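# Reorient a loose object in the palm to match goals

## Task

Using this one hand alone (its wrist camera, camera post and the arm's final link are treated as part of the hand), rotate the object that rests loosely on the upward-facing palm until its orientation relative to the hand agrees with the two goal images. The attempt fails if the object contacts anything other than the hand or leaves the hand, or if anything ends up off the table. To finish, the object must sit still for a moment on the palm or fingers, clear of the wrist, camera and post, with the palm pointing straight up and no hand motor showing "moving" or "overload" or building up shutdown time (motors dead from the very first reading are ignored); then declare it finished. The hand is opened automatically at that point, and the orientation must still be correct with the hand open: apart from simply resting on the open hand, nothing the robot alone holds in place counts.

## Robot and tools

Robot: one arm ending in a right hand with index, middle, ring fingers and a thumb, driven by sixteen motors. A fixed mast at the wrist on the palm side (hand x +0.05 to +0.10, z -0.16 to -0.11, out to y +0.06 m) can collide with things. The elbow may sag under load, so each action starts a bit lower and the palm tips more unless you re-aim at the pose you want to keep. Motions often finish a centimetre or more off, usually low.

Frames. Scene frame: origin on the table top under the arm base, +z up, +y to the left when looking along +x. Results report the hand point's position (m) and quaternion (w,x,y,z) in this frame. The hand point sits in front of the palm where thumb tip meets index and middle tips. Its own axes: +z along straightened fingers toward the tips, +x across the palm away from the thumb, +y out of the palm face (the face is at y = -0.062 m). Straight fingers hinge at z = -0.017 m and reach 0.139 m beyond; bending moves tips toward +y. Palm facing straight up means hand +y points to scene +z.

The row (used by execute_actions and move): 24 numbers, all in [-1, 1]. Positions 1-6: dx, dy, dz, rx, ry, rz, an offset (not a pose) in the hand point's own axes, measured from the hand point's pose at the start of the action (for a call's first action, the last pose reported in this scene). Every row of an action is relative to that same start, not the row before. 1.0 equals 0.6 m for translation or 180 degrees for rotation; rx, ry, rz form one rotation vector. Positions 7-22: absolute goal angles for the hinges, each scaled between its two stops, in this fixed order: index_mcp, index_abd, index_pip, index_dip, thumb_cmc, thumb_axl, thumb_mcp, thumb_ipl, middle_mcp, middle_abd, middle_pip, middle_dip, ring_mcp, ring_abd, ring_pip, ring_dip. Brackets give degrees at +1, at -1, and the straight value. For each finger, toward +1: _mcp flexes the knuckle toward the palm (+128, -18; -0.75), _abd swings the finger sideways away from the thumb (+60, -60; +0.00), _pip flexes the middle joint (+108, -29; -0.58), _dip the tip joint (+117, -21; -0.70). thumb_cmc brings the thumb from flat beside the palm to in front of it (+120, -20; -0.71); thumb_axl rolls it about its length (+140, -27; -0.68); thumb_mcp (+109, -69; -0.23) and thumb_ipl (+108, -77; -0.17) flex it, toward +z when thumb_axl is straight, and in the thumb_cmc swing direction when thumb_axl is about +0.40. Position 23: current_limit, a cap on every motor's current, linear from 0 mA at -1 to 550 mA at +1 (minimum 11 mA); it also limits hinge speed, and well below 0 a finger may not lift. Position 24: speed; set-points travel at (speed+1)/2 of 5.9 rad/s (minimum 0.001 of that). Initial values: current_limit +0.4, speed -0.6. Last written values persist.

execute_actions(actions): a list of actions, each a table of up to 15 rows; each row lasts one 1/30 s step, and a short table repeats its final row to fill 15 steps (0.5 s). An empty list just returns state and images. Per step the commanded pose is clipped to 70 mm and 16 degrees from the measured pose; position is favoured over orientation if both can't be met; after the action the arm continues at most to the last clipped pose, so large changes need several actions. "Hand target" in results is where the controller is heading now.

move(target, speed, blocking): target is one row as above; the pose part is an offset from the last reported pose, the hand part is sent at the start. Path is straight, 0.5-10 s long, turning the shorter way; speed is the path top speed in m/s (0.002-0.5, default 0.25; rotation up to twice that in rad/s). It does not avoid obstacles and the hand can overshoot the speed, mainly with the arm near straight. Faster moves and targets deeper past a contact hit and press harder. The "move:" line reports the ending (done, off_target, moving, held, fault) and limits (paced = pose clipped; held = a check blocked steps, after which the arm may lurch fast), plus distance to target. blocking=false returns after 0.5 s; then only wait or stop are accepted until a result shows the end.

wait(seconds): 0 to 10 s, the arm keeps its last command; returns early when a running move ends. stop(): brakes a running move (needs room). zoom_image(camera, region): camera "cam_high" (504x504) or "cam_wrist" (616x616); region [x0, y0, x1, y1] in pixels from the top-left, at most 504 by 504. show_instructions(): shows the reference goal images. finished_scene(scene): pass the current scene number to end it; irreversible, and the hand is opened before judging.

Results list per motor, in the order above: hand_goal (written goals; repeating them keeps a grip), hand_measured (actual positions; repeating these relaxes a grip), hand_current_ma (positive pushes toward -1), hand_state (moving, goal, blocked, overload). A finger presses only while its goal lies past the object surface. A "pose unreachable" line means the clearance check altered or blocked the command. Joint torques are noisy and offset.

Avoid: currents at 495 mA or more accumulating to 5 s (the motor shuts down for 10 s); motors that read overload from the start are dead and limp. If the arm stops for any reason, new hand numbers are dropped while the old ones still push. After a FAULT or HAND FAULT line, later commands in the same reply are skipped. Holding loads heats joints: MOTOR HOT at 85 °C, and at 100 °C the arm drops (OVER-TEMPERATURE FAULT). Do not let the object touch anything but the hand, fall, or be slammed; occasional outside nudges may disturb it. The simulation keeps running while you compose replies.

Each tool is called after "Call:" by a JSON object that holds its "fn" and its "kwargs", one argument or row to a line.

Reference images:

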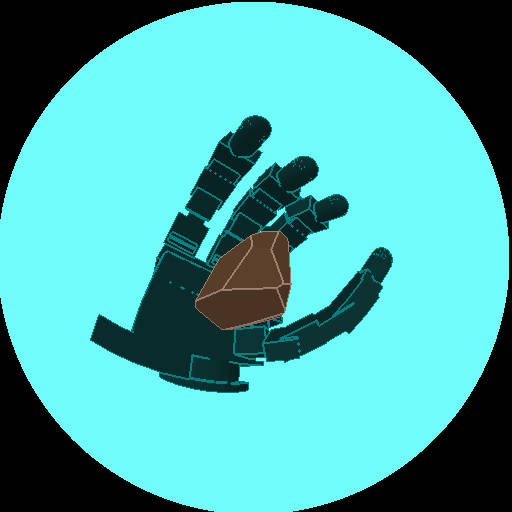

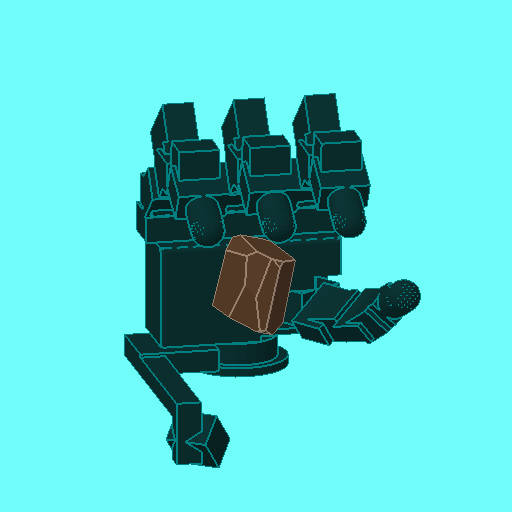

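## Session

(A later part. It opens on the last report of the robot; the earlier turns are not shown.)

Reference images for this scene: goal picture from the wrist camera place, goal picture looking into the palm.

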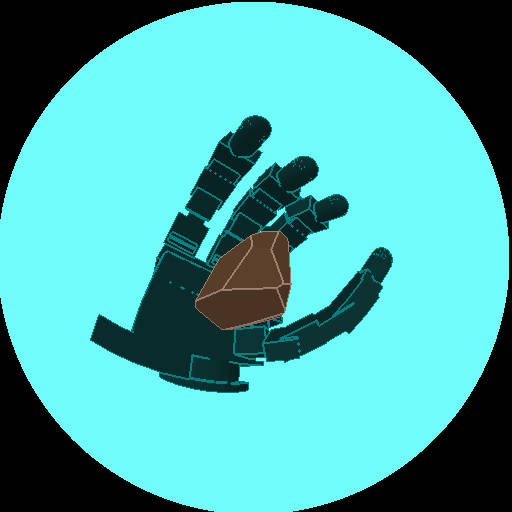

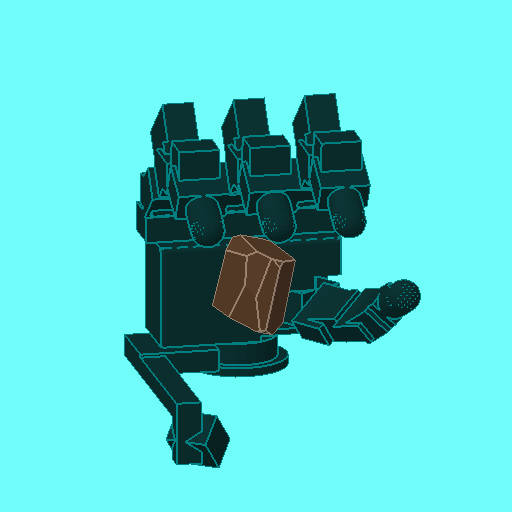

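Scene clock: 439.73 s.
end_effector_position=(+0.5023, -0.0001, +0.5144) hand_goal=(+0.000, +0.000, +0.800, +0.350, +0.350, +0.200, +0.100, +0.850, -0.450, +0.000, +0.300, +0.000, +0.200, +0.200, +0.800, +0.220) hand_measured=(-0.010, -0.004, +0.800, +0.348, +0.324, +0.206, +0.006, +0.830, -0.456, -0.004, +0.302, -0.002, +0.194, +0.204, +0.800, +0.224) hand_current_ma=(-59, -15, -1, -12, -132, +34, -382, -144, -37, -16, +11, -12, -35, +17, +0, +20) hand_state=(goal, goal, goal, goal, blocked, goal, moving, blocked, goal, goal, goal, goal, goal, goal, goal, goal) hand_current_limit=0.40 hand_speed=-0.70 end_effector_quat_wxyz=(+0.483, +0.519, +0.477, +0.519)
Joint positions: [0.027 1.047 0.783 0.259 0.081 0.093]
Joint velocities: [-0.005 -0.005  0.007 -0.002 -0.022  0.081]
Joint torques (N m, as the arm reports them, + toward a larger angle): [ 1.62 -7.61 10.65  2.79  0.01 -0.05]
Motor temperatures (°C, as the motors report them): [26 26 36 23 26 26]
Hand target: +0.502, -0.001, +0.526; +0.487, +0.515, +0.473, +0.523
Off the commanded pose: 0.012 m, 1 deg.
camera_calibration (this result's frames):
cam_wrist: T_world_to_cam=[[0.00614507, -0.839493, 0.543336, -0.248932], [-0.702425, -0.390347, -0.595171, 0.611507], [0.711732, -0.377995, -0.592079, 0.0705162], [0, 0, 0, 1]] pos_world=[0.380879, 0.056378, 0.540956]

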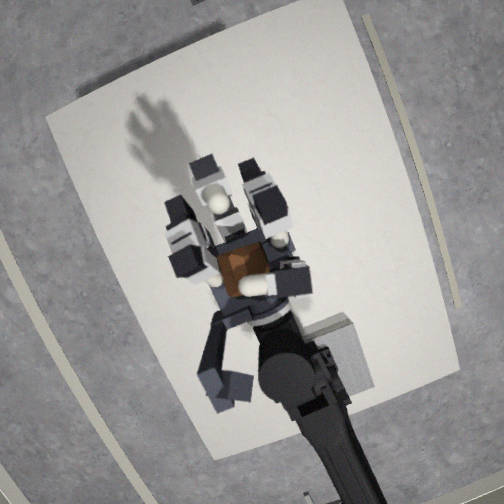

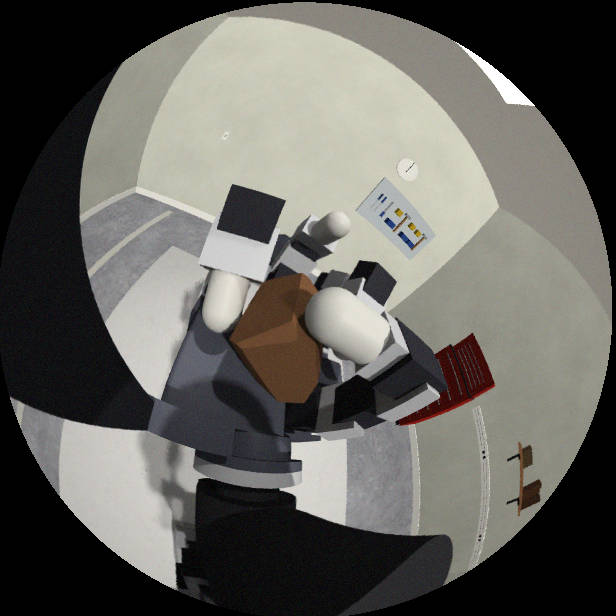

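Thumb is on the ridge. Drag toward the thumb side.

Call:
{"fn": "execute_actions", "kwargs": {
  "actions": [
    [[0,0.02,0,-0.005,0,0,0.0,0,0.8,0.35,0.22,0.2,0.13,0.85,-0.45,0,0.3,0,0.2,0.2,0.8,0.22,0.4,-0.8]],
    [[0,0.02,0,-0.005,0,0,0.0,0,0.8,0.35,0.1,0.2,0.21,0.85,-0.45,0,0.3,0,0.2,0.2,0.8,0.22,0.4,-0.8]],
    [[0,0.02,0,-0.005,0,0,0.0,0,0.8,0.35,-0.02,0.2,0.29,0.85,-0.45,0,0.3,0,0.2,0.2,0.8,0.22,0.4,-0.8]]
  ]
}}

Call:
{"fn": "zoom_image", "kwargs": {
  "camera": "cam_high",
  "region": [170, 170, 350, 350]
}}

Scene clock: 447.53 s.
end_effector_position=(+0.5023, -0.0001, +0.5144) hand_goal=(+0.000, +0.000, +0.800, +0.350, -0.020, +0.200, +0.290, +0.850, -0.450, +0.000, +0.300, +0.000, +0.200, +0.200, +0.800, +0.220) hand_measured=(-0.010, -0.004, +0.800, +0.348, -0.026, +0.202, +0.282, +0.846, -0.456, -0.004, +0.302, -0.002, +0.194, +0.202, +0.800, +0.224) hand_current_ma=(-59, -15, -1, -12, -33, +14, -49, -33, -38, -15, +11, -12, -31, +12, +4, +20) hand_state=(goal, goal, goal, goal, goal, goal, goal, goal, goal, goal, goal, goal, goal, goal, goal, goal) hand_current_limit=0.40 hand_speed=-0.80 end_effector_quat_wxyz=(+0.483, +0.519, +0.477, +0.519)
Joint positions: [0.027 1.047 0.783 0.259 0.081 0.093]
Joint velocities: [-0.005  0.005 -0.002 -0.007 -0.037 -0.081]
Joint torques (N m, as the arm reports them, + toward a larger angle): [ 1.72 -7.65 10.68  2.79  0.01 -0.07]
Motor temperatures (°C, as the motors report them): [26 26 36 23 26 26]
Hand target: +0.502, -0.001, +0.526; +0.487, +0.515, +0.473, +0.523
Off the commanded pose: 0.012 m, 1 deg.
camera_calibration (this result's frames):
cam_wrist: T_world_to_cam=[[0.00614507, -0.839493, 0.543336, -0.248932], [-0.702425, -0.390347, -0.595171, 0.611507], [0.711732, -0.377995, -0.592079, 0.0705162], [0, 0, 0, 1]] pos_world=[0.380879, 0.056378, 0.540956]

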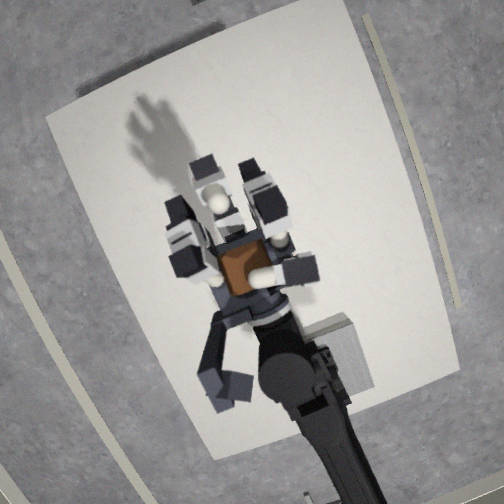

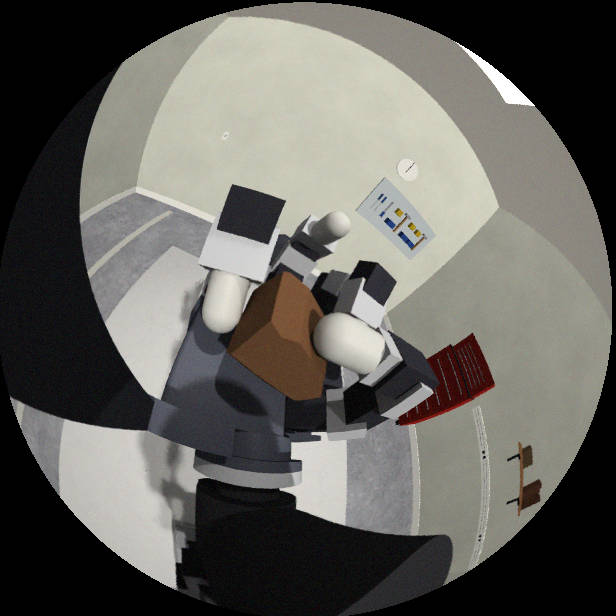

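Region (170, 170, 350, 350) of cam_high's 504x504 image, scaled by 2.800, with more detail than that image has.

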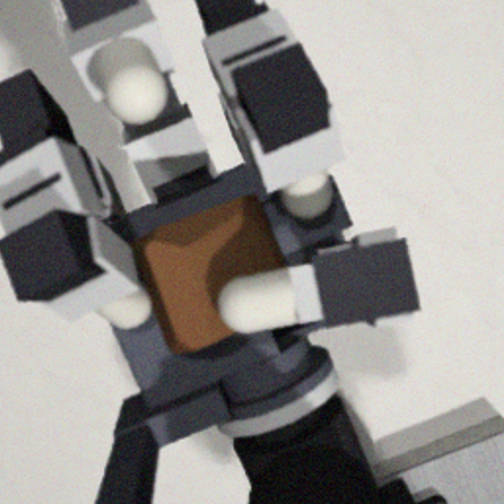

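Call:
{"fn": "execute_actions", "kwargs": {
  "actions": []
}}

Scene clock: 458.23 s.
end_effector_position=(+0.5023, -0.0001, +0.5144) hand_goal=(+0.000, +0.000, +0.800, +0.350, -0.020, +0.200, +0.290, +0.850, -0.450, +0.000, +0.300, +0.000, +0.200, +0.200, +0.800, +0.220) hand_measured=(-0.010, -0.004, +0.800, +0.348, -0.026, +0.202, +0.282, +0.846, -0.456, -0.004, +0.302, -0.002, +0.194, +0.202, +0.800, +0.224) hand_current_ma=(-59, -15, -1, -12, -33, +14, -49, -33, -38, -15, +11, -12, -31, +12, +4, +20) hand_state=(goal, goal, goal, goal, goal, goal, goal, goal, goal, goal, goal, goal, goal, goal, goal, goal) hand_current_limit=0.40 hand_speed=-0.80 end_effector_quat_wxyz=(+0.483, +0.519, +0.477, +0.519)
Joint positions: [0.027 1.047 0.783 0.259 0.081 0.093]
Joint velocities: [-0.005 -0.005 -0.007 -0.012 -0.125 -0.051]
Joint torques (N m, as the arm reports them, + toward a larger angle): [ 1.66 -7.94 10.67  2.74  0.01 -0.08]
Motor temperatures (°C, as the motors report them): [26 26 36 23 26 26]
Hand target: +0.502, -0.001, +0.526; +0.487, +0.515, +0.473, +0.523
Off the commanded pose: 0.012 m, 1 deg.
camera_calibration (this result's frames):
cam_wrist: T_world_to_cam=[[0.00614507, -0.839493, 0.543336, -0.248932], [-0.702425, -0.390347, -0.595171, 0.611507], [0.711732, -0.377995, -0.592079, 0.0705162], [0, 0, 0, 1]] pos_world=[0.380879, 0.056378, 0.540956]

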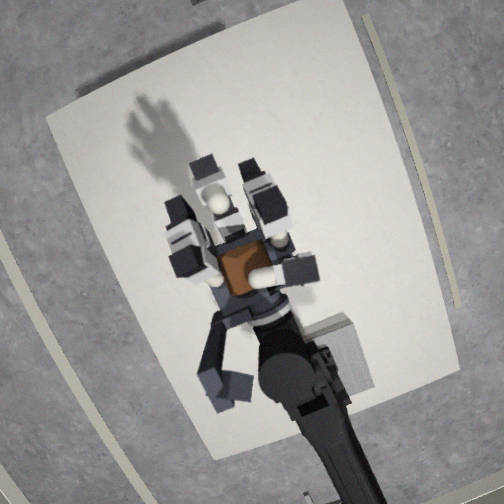

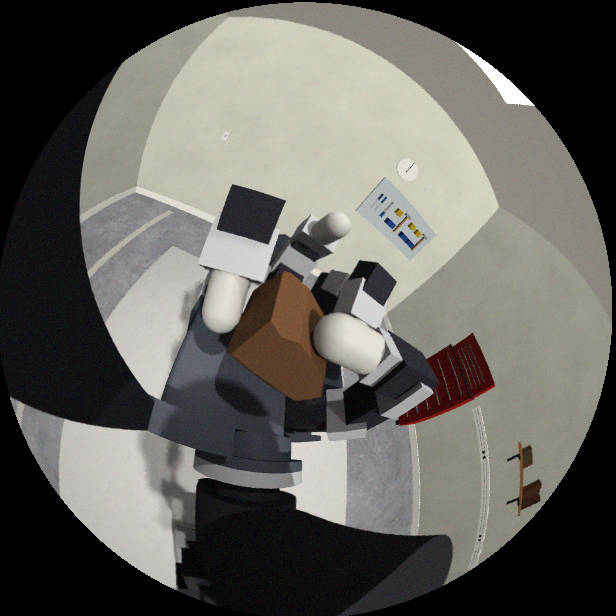

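Lift the thumb away and level.

Call:
{"fn": "execute_actions", "kwargs": {
  "actions": [
    [[0,0.02,0,-0.005,0,0,0,0,0.8,0.35,-0.02,0.2,-0.05,0.85,-0.45,0,0.3,0,0.2,0.2,0.8,0.22,0.4,-0.6]],
    [[0,0.02,0,-0.005,0,-0.022,0,0,0.8,0.35,-0.3,0.2,-0.1,0.5,-0.45,0,0.3,0,0.2,0.2,0.8,0.22,0.4,-0.6]],
    [[0,0.02,0,-0.005,0,-0.022,0,0,0.8,0.35,-0.3,0.2,-0.1,0.3,-0.45,0,0.3,0,0.2,0.2,0.8,0.22,0.4,-0.6]]
  ]
}}

Call:
{"fn": "zoom_image", "kwargs": {
  "camera": "cam_high",
  "region": [180,190,340,350]
}}

Call:
{"fn": "zoom_image", "kwargs": {
  "camera": "cam_wrist",
  "region": [200,250,380,430]
}}

Scene clock: 463.20 s.
end_effector_position=(+0.5030, +0.0069, +0.5173) hand_goal=(+0.000, +0.000, +0.800, +0.350, -0.300, +0.200, -0.100, +0.300, -0.450, +0.000, +0.300, +0.000, +0.200, +0.200, +0.800, +0.220) hand_measured=(-0.010, -0.002, +0.800, +0.348, -0.306, +0.202, -0.102, +0.302, -0.456, -0.002, +0.302, -0.002, +0.194, +0.202, +0.800, +0.224) hand_current_ma=(-59, -14, +0, -12, -34, +9, -7, +14, -38, -13, +11, -12, -29, +12, +5, +20) hand_state=(goal, goal, goal, goal, goal, goal, goal, goal, goal, goal, goal, goal, goal, goal, goal, goal) hand_current_limit=0.40 hand_speed=-0.60 end_effector_quat_wxyz=(+0.507, +0.487, +0.510, +0.495)
Joint positions: [ 0.011  1.047  0.783  0.259  0.049 -0.021]
Joint velocities: [-0.015 -0.005 -0.017 -0.002  0.051 -0.051]
Joint torques (N m, as the arm reports them, + toward a larger angle): [ 0.82 -7.55 10.38  2.92 -0.04 -0.21]
Motor temperatures (°C, as the motors report them): [26 26 36 23 26 26]
Hand target: +0.503, +0.003, +0.528; +0.517, +0.482, +0.507, +0.493
Off the commanded pose: 0.012 m, 1 deg.
camera_calibration (this result's frames):
cam_wrist: T_world_to_cam=[[0.018568, -0.77201, 0.635339, -0.298852], [-0.695778, -0.466319, -0.546296, 0.58836], [0.718017, -0.431911, -0.545806, 0.0476278], [0, 0, 0, 1]] pos_world=[0.380719, 0.0642175, 0.537287]

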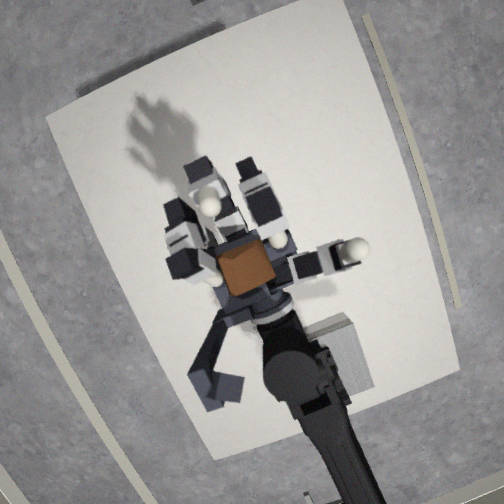

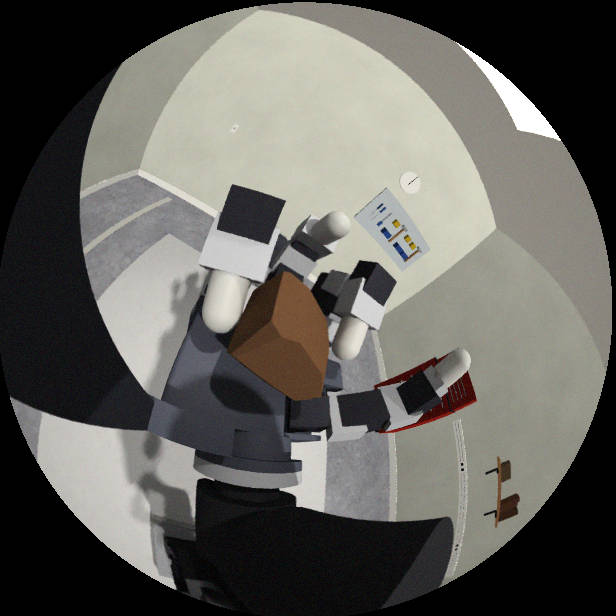

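Region (180, 190, 340, 350) of cam_high's 504x504 image, scaled by 3.150, with more detail than that image has.

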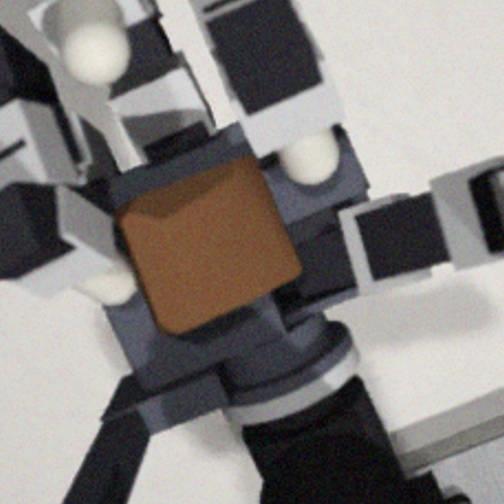

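Region (200, 250, 380, 430) of cam_wrist's 616x616 image, scaled by 2.800, with more detail than that image has.

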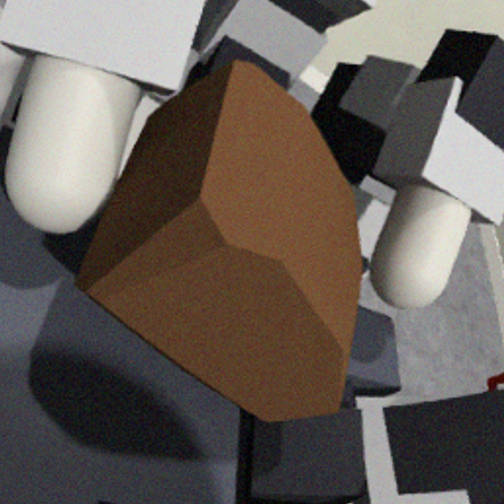

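Call:
{"fn": "execute_actions", "kwargs": {
  "actions": [
    [[0,0.02,0,-0.005,0,0.008,0,0,0.8,0.35,-0.3,0.6,-0.1,0.85,-0.65,0,0.3,0.8,0.2,0.0,0.8,0.22,0.4,-0.5]],
    [[0,0.02,0,-0.005,0,0,0,0,0.8,0.35,0.3,0.65,-0.1,0.85,-0.65,0,0.95,0.8,0.2,0.0,0.8,0.22,0.4,-0.5]],
    [[0,0.02,0,-0.005,0,0,0,0,0.8,0.35,0.4,0.65,-0.1,0.85,-0.55,0,0.97,0.78,0.2,0.0,0.8,0.22,0.4,-0.5]]
  ]
}}

Call:
{"fn": "zoom_image", "kwargs": {
  "camera": "cam_high",
  "region": [170,170,350,350]
}}

Scene clock: 489.77 s.
end_effector_position=(+0.5029, +0.0051, +0.5170) hand_goal=(+0.000, +0.000, +0.800, +0.350, +0.400, +0.650, -0.100, +0.850, -0.550, +0.000, +0.970, +0.780, +0.200, +0.000, +0.800, +0.220) hand_measured=(-0.010, -0.002, +0.800, +0.348, +0.398, +0.648, -0.100, +0.850, -0.568, -0.002, +0.910, +0.768, +0.194, +0.004, +0.800, +0.224) hand_current_ma=(-59, -14, +0, -12, -10, -11, -1, -3, -102, -13, -317, -58, -29, +19, +5, +17) hand_state=(goal, goal, goal, goal, goal, goal, goal, goal, goal, goal, blocked, goal, goal, goal, goal, goal) hand_current_limit=0.40 hand_speed=-0.50 end_effector_quat_wxyz=(+0.505, +0.491, +0.506, +0.497)
Joint positions: [ 0.011  1.047  0.783  0.259  0.053 -0.009]
Joint velocities: [-0.005 -0.015  0.007 -0.007  0.066  0.022]
Joint torques (N m, as the arm reports them, + toward a larger angle): [ 1.91 -7.59 10.63  2.73  0.04 -0.02]
Motor temperatures (°C, as the motors report them): [26 26 37 23 26 26]
Hand target: +0.503, +0.006, +0.529; +0.509, +0.487, +0.502, +0.501
Off the commanded pose: 0.012 m, 1 deg.
camera_calibration (this result's frames):
cam_wrist: T_world_to_cam=[[0.0153889, -0.78003, 0.625553, -0.293391], [-0.697711, -0.456513, -0.552082, 0.591245], [0.716214, -0.42796, -0.55126, 0.0504731], [0, 0, 0, 1]] pos_world=[0.380884, 0.0626584, 0.537772]

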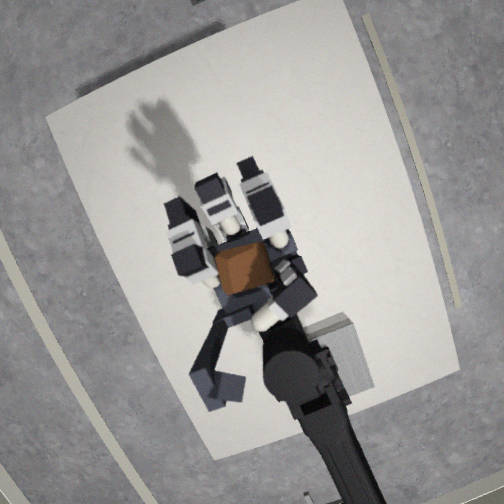

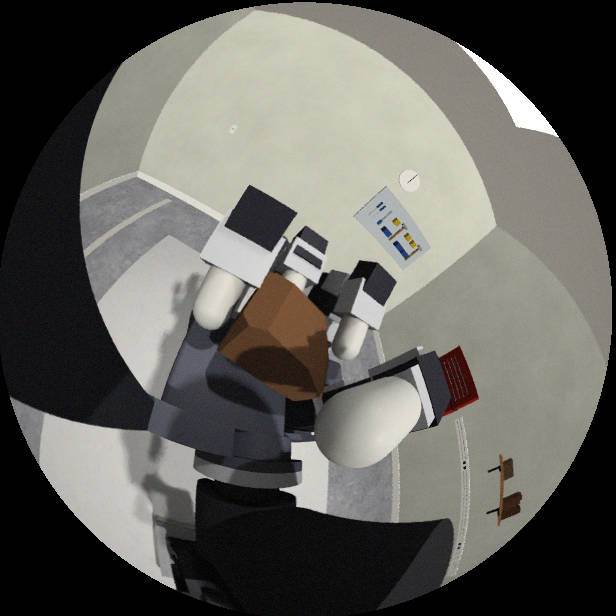

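Region (170, 170, 350, 350) of cam_high's 504x504 image, scaled by 2.800, with more detail than that image has.

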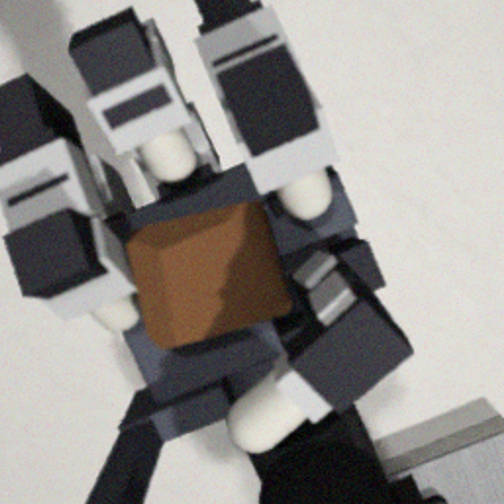

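Call:
{"fn": "zoom_image", "kwargs": {
  "camera": "cam_wrist",
  "region": [200,250,380,430]
}}

Call:
{"fn": "zoom_image", "kwargs": {
  "camera": "cam_high",
  "region": [205,230,285,310]
}}

Region (200, 250, 380, 430) of cam_wrist's 616x616 image, scaled by 2.800, with more detail than that image has.

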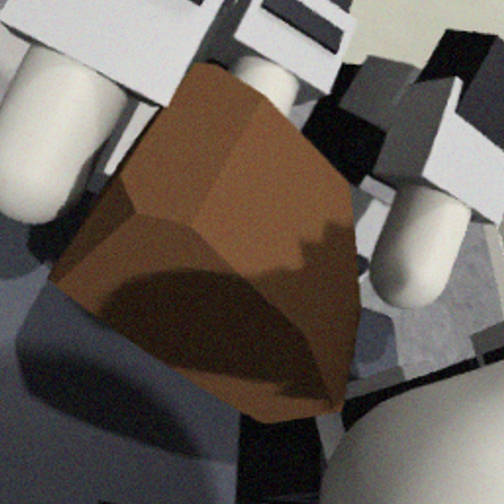

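Region (205, 230, 285, 310) of cam_high's 504x504 image, scaled by 6.300, with more detail than that image has.

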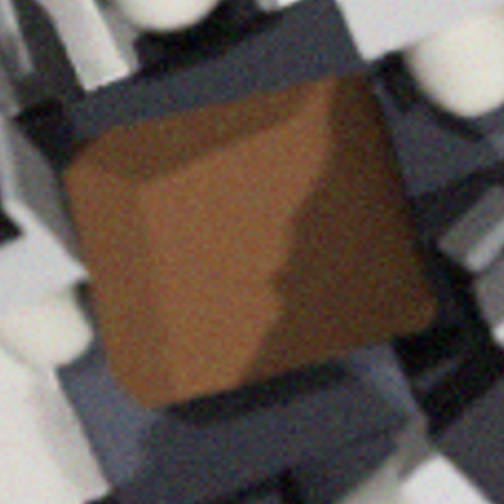

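Call:
{"fn": "execute_actions", "kwargs": {
  "actions": [
    [[0,0.02,0,-0.005,0,0,0,0,0.8,0.35,0.4,0.65,0.12,0.85,-0.42,0,0.93,0.72,0.2,0.0,0.8,0.22,0.4,-0.5]],
    [[0,0.02,0,-0.005,0,0,0,0,0.8,0.35,0.4,0.45,0.12,0.85,-0.3,0,0.92,0.64,0.2,0.0,0.8,0.22,0.4,-0.7]]
  ]
}}

Call:
{"fn": "zoom_image", "kwargs": {
  "camera": "cam_high",
  "region": [170,170,350,350]
}}

Scene clock: 498.80 s.
end_effector_position=(+0.5029, +0.0051, +0.5170) hand_goal=(+0.000, +0.000, +0.800, +0.350, +0.400, +0.450, +0.120, +0.850, -0.300, +0.000, +0.920, +0.640, +0.200, +0.000, +0.800, +0.220) hand_measured=(-0.010, -0.002, +0.800, +0.348, +0.400, +0.452, +0.120, +0.850, -0.316, -0.002, +0.926, +0.644, +0.194, +0.004, +0.800, +0.224) hand_current_ma=(-59, -14, +0, -12, +0, +14, +6, -3, -86, -13, +29, +19, -29, +19, +5, +17) hand_state=(goal, goal, goal, goal, goal, goal, goal, goal, goal, goal, goal, goal, goal, goal, goal, goal) hand_current_limit=0.40 hand_speed=-0.70 end_effector_quat_wxyz=(+0.505, +0.491, +0.506, +0.497)
Joint positions: [ 0.011  1.047  0.783  0.259  0.053 -0.009]
Joint velocities: [ 0.005 -0.005  0.017 -0.012 -0.081 -0.022]
Joint torques (N m, as the arm reports them, + toward a larger angle): [ 2.05 -7.66 10.69  2.76  0.06 -0.01]
Motor temperatures (°C, as the motors report them): [26 26 37 23 26 26]
Hand target: +0.503, +0.006, +0.529; +0.509, +0.487, +0.502, +0.501
Off the commanded pose: 0.012 m, 1 deg.
camera_calibration (this result's frames):
cam_wrist: T_world_to_cam=[[0.0153889, -0.78003, 0.625553, -0.293391], [-0.697711, -0.456513, -0.552082, 0.591245], [0.716214, -0.42796, -0.55126, 0.0504731], [0, 0, 0, 1]] pos_world=[0.380884, 0.0626584, 0.537772]

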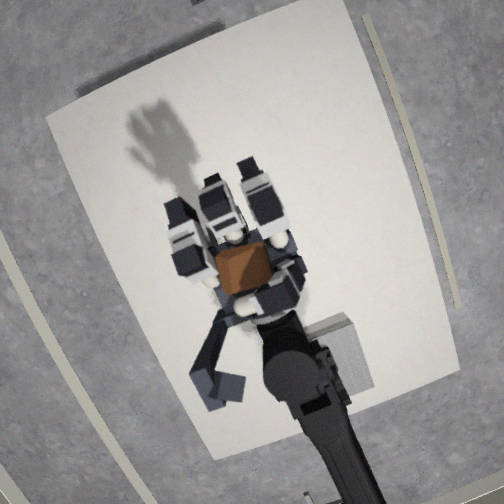

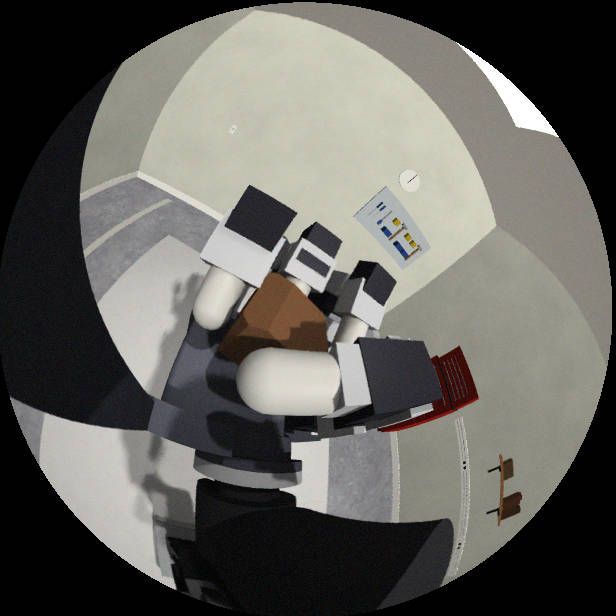

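Region (170, 170, 350, 350) of cam_high's 504x504 image, scaled by 2.800, with more detail than that image has.

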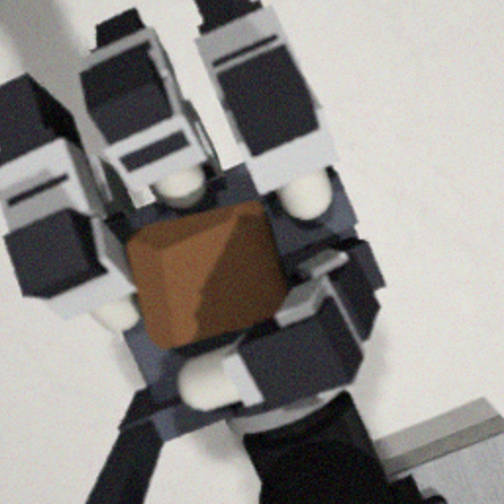

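Call:
{"fn": "execute_actions", "kwargs": {
  "actions": [
    [[0,0.02,0,-0.005,0,0,0,0,0.8,0.35,0.4,0.45,0.2,0.85,-0.2,0,0.9,0.55,0.2,0.0,0.8,0.22,0.4,-0.7]],
    [[0,0.02,0,-0.005,0,0,0,0,0.8,0.35,0.4,0.3,0.2,0.85,-0.2,0,0.9,0.55,0.2,0.0,0.8,0.22,0.4,-0.8]]
  ]
}}

Call:
{"fn": "zoom_image", "kwargs": {
  "camera": "cam_high",
  "region": [170,170,350,350]
}}

Scene clock: 502.83 s.
end_effector_position=(+0.5029, +0.0051, +0.5170) hand_goal=(+0.000, +0.000, +0.800, +0.350, +0.400, +0.300, +0.200, +0.850, -0.200, +0.000, +0.900, +0.550, +0.200, +0.000, +0.800, +0.220) hand_measured=(-0.010, -0.002, +0.800, +0.348, +0.398, +0.414, +0.194, +0.844, -0.218, +0.000, +0.908, +0.562, +0.194, +0.004, +0.800, +0.224) hand_current_ma=(-59, -14, +0, -12, -13, +385, -35, -34, -99, +3, +38, +67, -29, +14, +5, +17) hand_state=(goal, goal, goal, goal, goal, blocked, goal, goal, goal, goal, goal, goal, goal, goal, goal, goal) hand_current_limit=0.40 hand_speed=-0.80 end_effector_quat_wxyz=(+0.505, +0.491, +0.506, +0.497)
Joint positions: [ 0.011  1.047  0.783  0.259  0.053 -0.009]
Joint velocities: [-0.005 -0.005 -0.012 -0.007  0.007 -0.037]
Joint torques (N m, as the arm reports them, + toward a larger angle): [ 2.02 -7.61 10.61  2.76  0.06 -0.01]
Motor temperatures (°C, as the motors report them): [26 26 37 23 26 26]
Hand target: +0.503, +0.006, +0.529; +0.509, +0.487, +0.502, +0.501
Off the commanded pose: 0.012 m, 1 deg.
camera_calibration (this result's frames):
cam_wrist: T_world_to_cam=[[0.0153889, -0.78003, 0.625553, -0.293391], [-0.697711, -0.456513, -0.552082, 0.591245], [0.716214, -0.42796, -0.55126, 0.0504731], [0, 0, 0, 1]] pos_world=[0.380884, 0.0626584, 0.537772]

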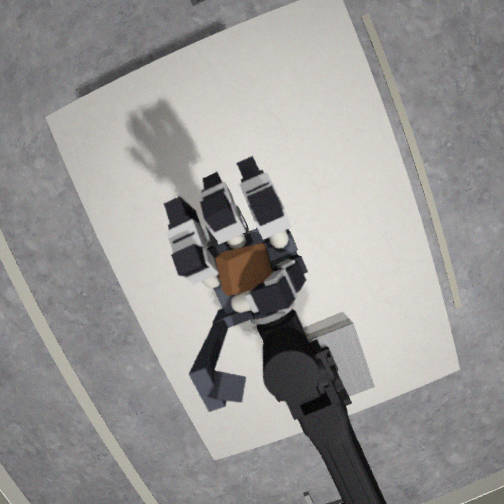

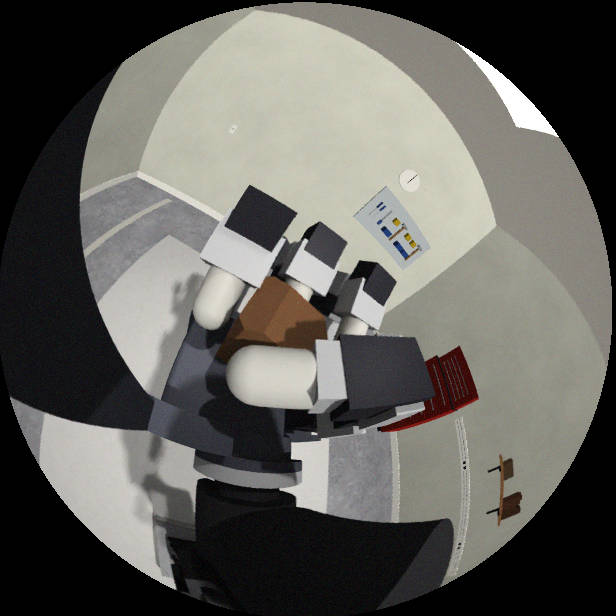

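Region (170, 170, 350, 350) of cam_high's 504x504 image, scaled by 2.800, with more detail than that image has.

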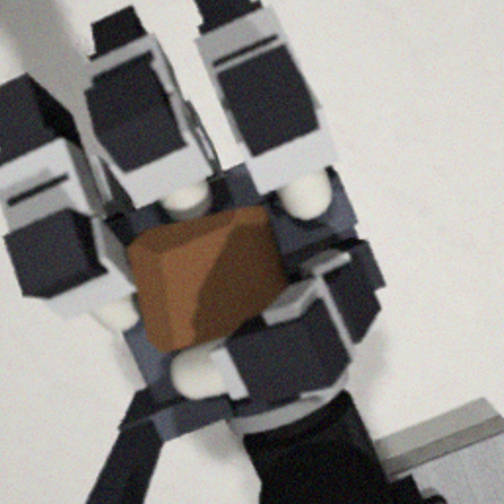

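Call:
{"fn": "execute_actions", "kwargs": {
  "actions": [
    [[0,0.02,0,-0.005,0,0,0,0,0.8,0.35,0.4,0.33,0.08,0.85,-0.2,0,0.9,0.55,0.2,0.0,0.8,0.22,0.4,-0.9]],
    [[0,0.02,0,-0.005,0,0,0,0,0.8,0.35,0.4,0.3,0.0,0.85,-0.2,0,0.9,0.55,0.2,0.0,0.8,0.22,0.4,-0.9]]
  ]
}}

Call:
{"fn": "zoom_image", "kwargs": {
  "camera": "cam_high",
  "region": [170,170,350,350]
}}

Scene clock: 506.87 s.
end_effector_position=(+0.5029, +0.0051, +0.5170) hand_goal=(+0.000, +0.000, +0.800, +0.350, +0.400, +0.300, +0.000, +0.850, -0.200, +0.000, +0.900, +0.550, +0.200, +0.000, +0.800, +0.220) hand_measured=(-0.010, -0.002, +0.800, +0.348, +0.400, +0.334, +0.026, +0.844, -0.218, +0.004, +0.908, +0.566, +0.194, +0.004, +0.800, +0.224) hand_current_ma=(-59, -14, +0, -12, +1, +191, +20, -34, -100, +20, +38, +81, -29, +14, +5, +17) hand_state=(goal, goal, goal, goal, goal, moving, moving, goal, goal, goal, goal, goal, goal, goal, goal, goal) hand_current_limit=0.40 hand_speed=-0.90 end_effector_quat_wxyz=(+0.505, +0.491, +0.506, +0.497)
Joint positions: [ 0.011  1.047  0.783  0.259  0.053 -0.009]
Joint velocities: [-0.024 -0.005  0.002 -0.007 -0.037 -0.037]
Joint torques (N m, as the arm reports them, + toward a larger angle): [ 1.96 -7.59 10.64  2.72  0.04 -0.01]
Motor temperatures (°C, as the motors report them): [26 26 37 23 26 26]
Hand target: +0.503, +0.006, +0.529; +0.509, +0.487, +0.502, +0.501
Off the commanded pose: 0.012 m, 1 deg.
camera_calibration (this result's frames):
cam_wrist: T_world_to_cam=[[0.0153889, -0.78003, 0.625553, -0.293391], [-0.697711, -0.456513, -0.552082, 0.591245], [0.716214, -0.42796, -0.55126, 0.0504731], [0, 0, 0, 1]] pos_world=[0.380884, 0.0626584, 0.537772]

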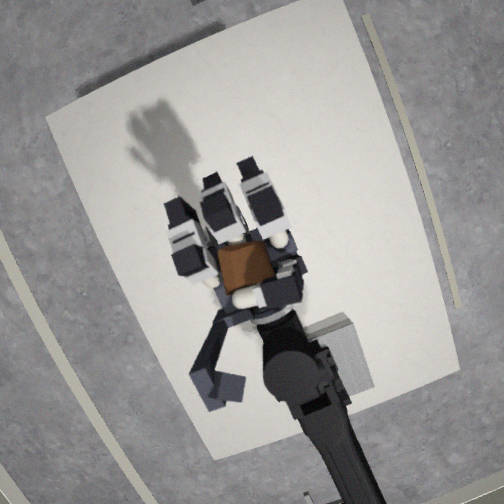

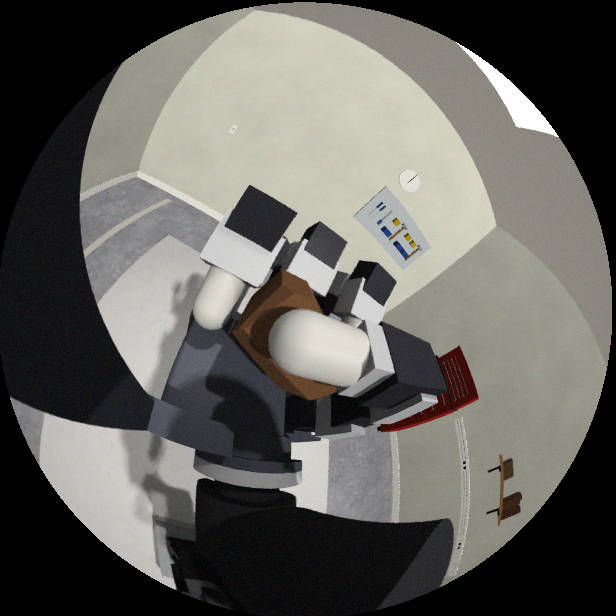

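Region (170, 170, 350, 350) of cam_high's 504x504 image, scaled by 2.800, with more detail than that image has.

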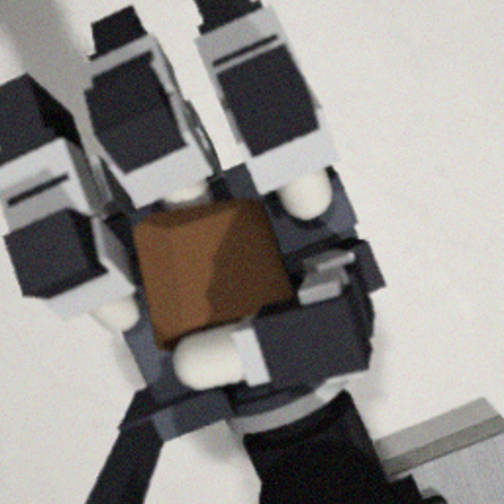

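Call:
{"fn": "execute_actions", "kwargs": {
  "actions": [
    [[0,0.02,0,-0.005,0,0,0,0,0.8,0.35,0.4,0.24,-0.05,0.85,-0.2,0,0.9,0.55,0.2,0.0,0.8,0.22,0.4,-0.9]],
    [[0,0.02,0,-0.005,0,0,0,0,0.8,0.35,0.4,0.18,-0.08,0.85,-0.2,0,0.9,0.55,0.2,0.0,0.8,0.22,0.4,-0.9]]
  ]
}}

Call:
{"fn": "zoom_image", "kwargs": {
  "camera": "cam_high",
  "region": [170,170,350,350]
}}

Call:
{"fn": "zoom_image", "kwargs": {
  "camera": "cam_wrist",
  "region": [190,230,410,450]
}}

Scene clock: 512.63 s.
end_effector_position=(+0.5029, +0.0051, +0.5170) hand_goal=(+0.000, +0.000, +0.800, +0.350, +0.400, +0.180, -0.080, +0.850, -0.200, +0.000, +0.900, +0.550, +0.200, +0.000, +0.800, +0.220) hand_measured=(-0.010, -0.002, +0.800, +0.348, +0.396, +0.234, -0.088, +0.842, -0.218, +0.004, +0.920, +0.568, +0.194, +0.004, +0.800, +0.224) hand_current_ma=(-59, -14, +0, -12, -19, +337, -57, -52, -100, +20, +108, +89, -29, +14, +5, +17) hand_state=(goal, goal, goal, goal, goal, blocked, goal, goal, goal, goal, blocked, goal, goal, goal, goal, goal) hand_current_limit=0.40 hand_speed=-0.90 end_effector_quat_wxyz=(+0.505, +0.491, +0.506, +0.497)
Joint positions: [ 0.011  1.047  0.783  0.259  0.053 -0.009]
Joint velocities: [ 0.005 -0.005 -0.007 -0.007 -0.007 -0.051]
Joint torques (N m, as the arm reports them, + toward a larger angle): [ 1.97 -7.86 10.65  2.77  0.05 -0.02]
Motor temperatures (°C, as the motors report them): [26 26 37 23 26 26]
Hand target: +0.503, +0.006, +0.529; +0.509, +0.487, +0.502, +0.501
Off the commanded pose: 0.012 m, 1 deg.
camera_calibration (this result's frames):
cam_wrist: T_world_to_cam=[[0.0153889, -0.78003, 0.625553, -0.293391], [-0.697711, -0.456513, -0.552082, 0.591245], [0.716214, -0.42796, -0.55126, 0.0504731], [0, 0, 0, 1]] pos_world=[0.380884, 0.0626584, 0.537772]

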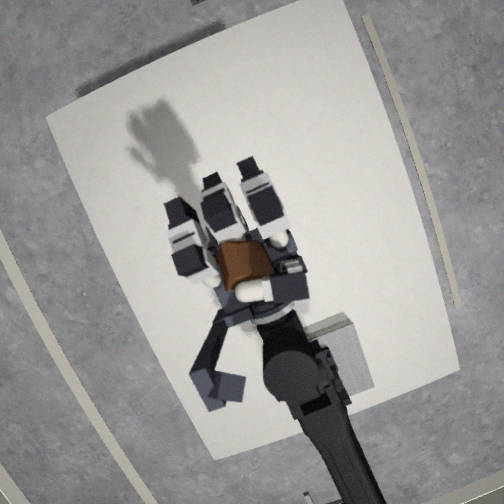

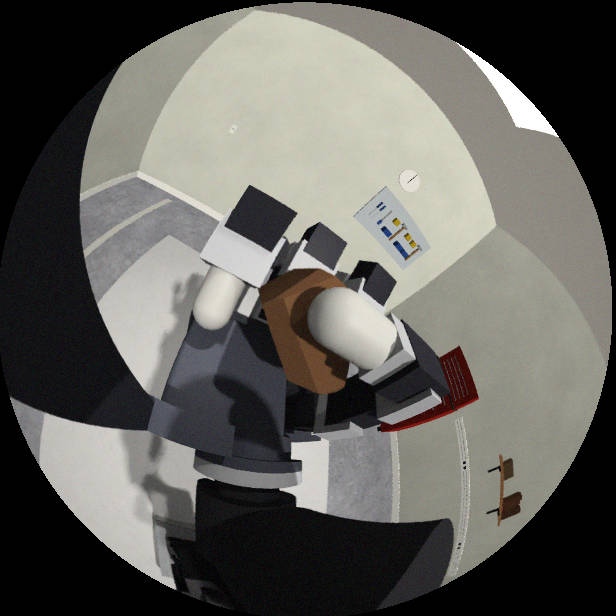

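Region (170, 170, 350, 350) of cam_high's 504x504 image, scaled by 2.800, with more detail than that image has.

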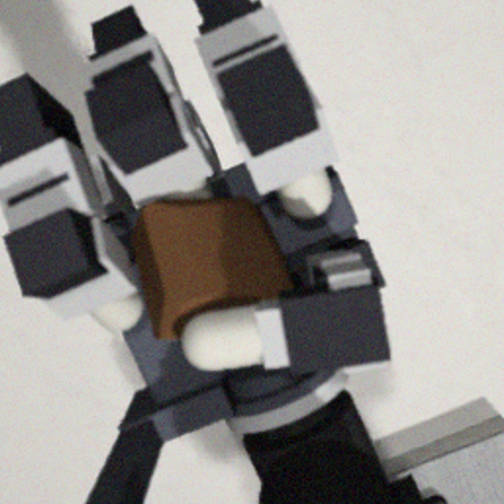

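Region (190, 230, 410, 450) of cam_wrist's 616x616 image, scaled by 2.291, with more detail than that image has.

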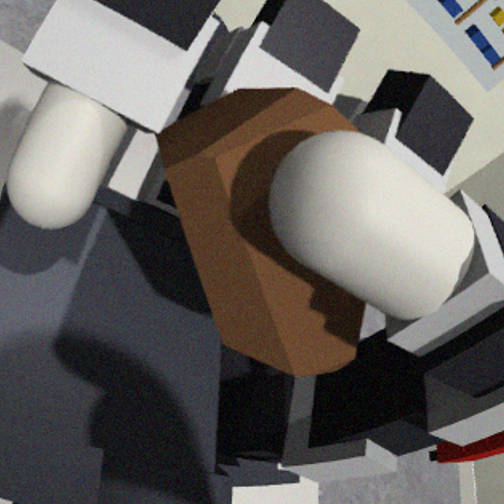

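Call:
{"fn": "execute_actions", "kwargs": {
  "actions": [
    [[0,0.02,0,-0.005,0,0,0,0,0.8,0.35,0.4,0.2,-0.08,0.85,-0.2,0,0.9,0.55,0.1,0.45,0.78,0.3,0.4,-0.7]],
    [[0,0.02,0,-0.005,0,0,0,0,0.8,0.35,0.4,0.2,-0.08,0.85,-0.2,0,0.9,0.55,0.1,0.6,0.78,0.3,0.4,-0.7]]
  ]
}}

Call:
{"fn": "zoom_image", "kwargs": {
  "camera": "cam_high",
  "region": [170,170,350,350]
}}

Call:
{"fn": "zoom_image", "kwargs": {
  "camera": "cam_wrist",
  "region": [190,230,410,450]
}}

Scene clock: 534.27 s.
end_effector_position=(+0.5029, +0.0051, +0.5170) hand_goal=(+0.000, +0.000, +0.800, +0.350, +0.400, +0.200, -0.080, +0.850, -0.200, +0.000, +0.900, +0.550, +0.100, +0.600, +0.780, +0.300) hand_measured=(-0.010, -0.002, +0.800, +0.348, +0.386, +0.230, -0.092, +0.842, -0.218, +0.004, +0.920, +0.568, +0.100, +0.586, +0.786, +0.302) hand_current_ma=(-59, -14, +0, -12, -70, +181, -75, -52, -100, +20, +102, +89, -2, -57, +29, +11) hand_state=(goal, goal, goal, goal, goal, blocked, goal, goal, goal, goal, goal, goal, goal, goal, goal, goal) hand_current_limit=0.40 hand_speed=-0.70 end_effector_quat_wxyz=(+0.505, +0.491, +0.506, +0.497)
Joint positions: [ 0.011  1.047  0.783  0.259  0.053 -0.009]
Joint velocities: [-0.005  0.005 -0.002  0.007  0.022 -0.037]
Joint torques (N m, as the arm reports them, + toward a larger angle): [ 1.87 -7.68 10.65  2.74  0.04 -0.02]
Motor temperatures (°C, as the motors report them): [26 26 37 23 26 26]
Hand target: +0.503, +0.006, +0.529; +0.509, +0.487, +0.502, +0.501
Off the commanded pose: 0.012 m, 1 deg.
camera_calibration (this result's frames):
cam_wrist: T_world_to_cam=[[0.0153889, -0.78003, 0.625553, -0.293391], [-0.697711, -0.456513, -0.552082, 0.591245], [0.716214, -0.42796, -0.55126, 0.0504731], [0, 0, 0, 1]] pos_world=[0.380884, 0.0626584, 0.537772]

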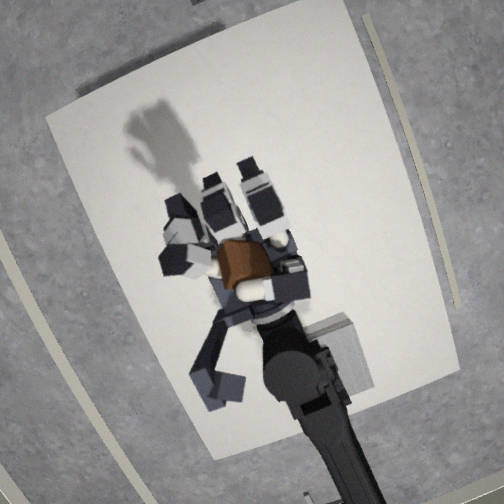

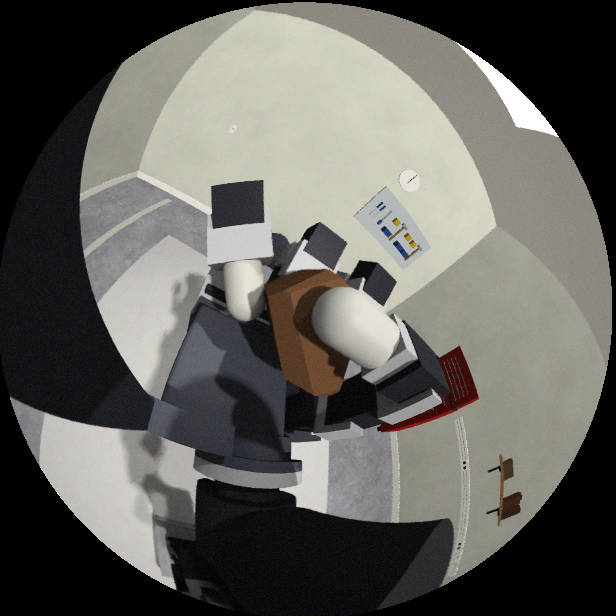

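Region (170, 170, 350, 350) of cam_high's 504x504 image, scaled by 2.800, with more detail than that image has.

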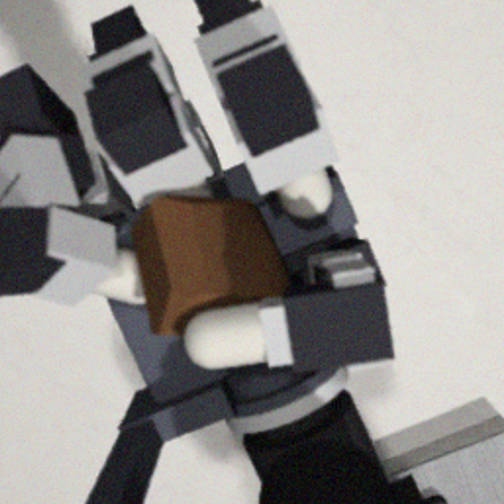

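Region (190, 230, 410, 450) of cam_wrist's 616x616 image, scaled by 2.291, with more detail than that image has.

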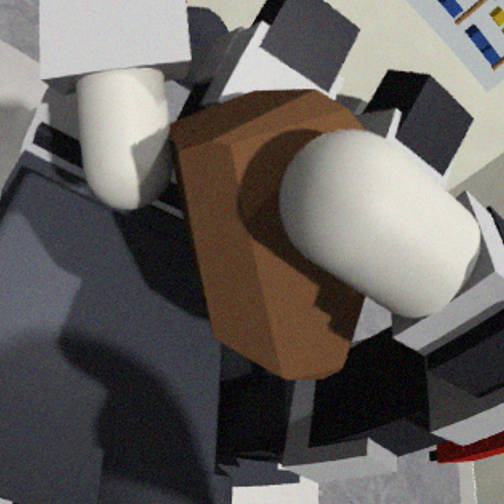

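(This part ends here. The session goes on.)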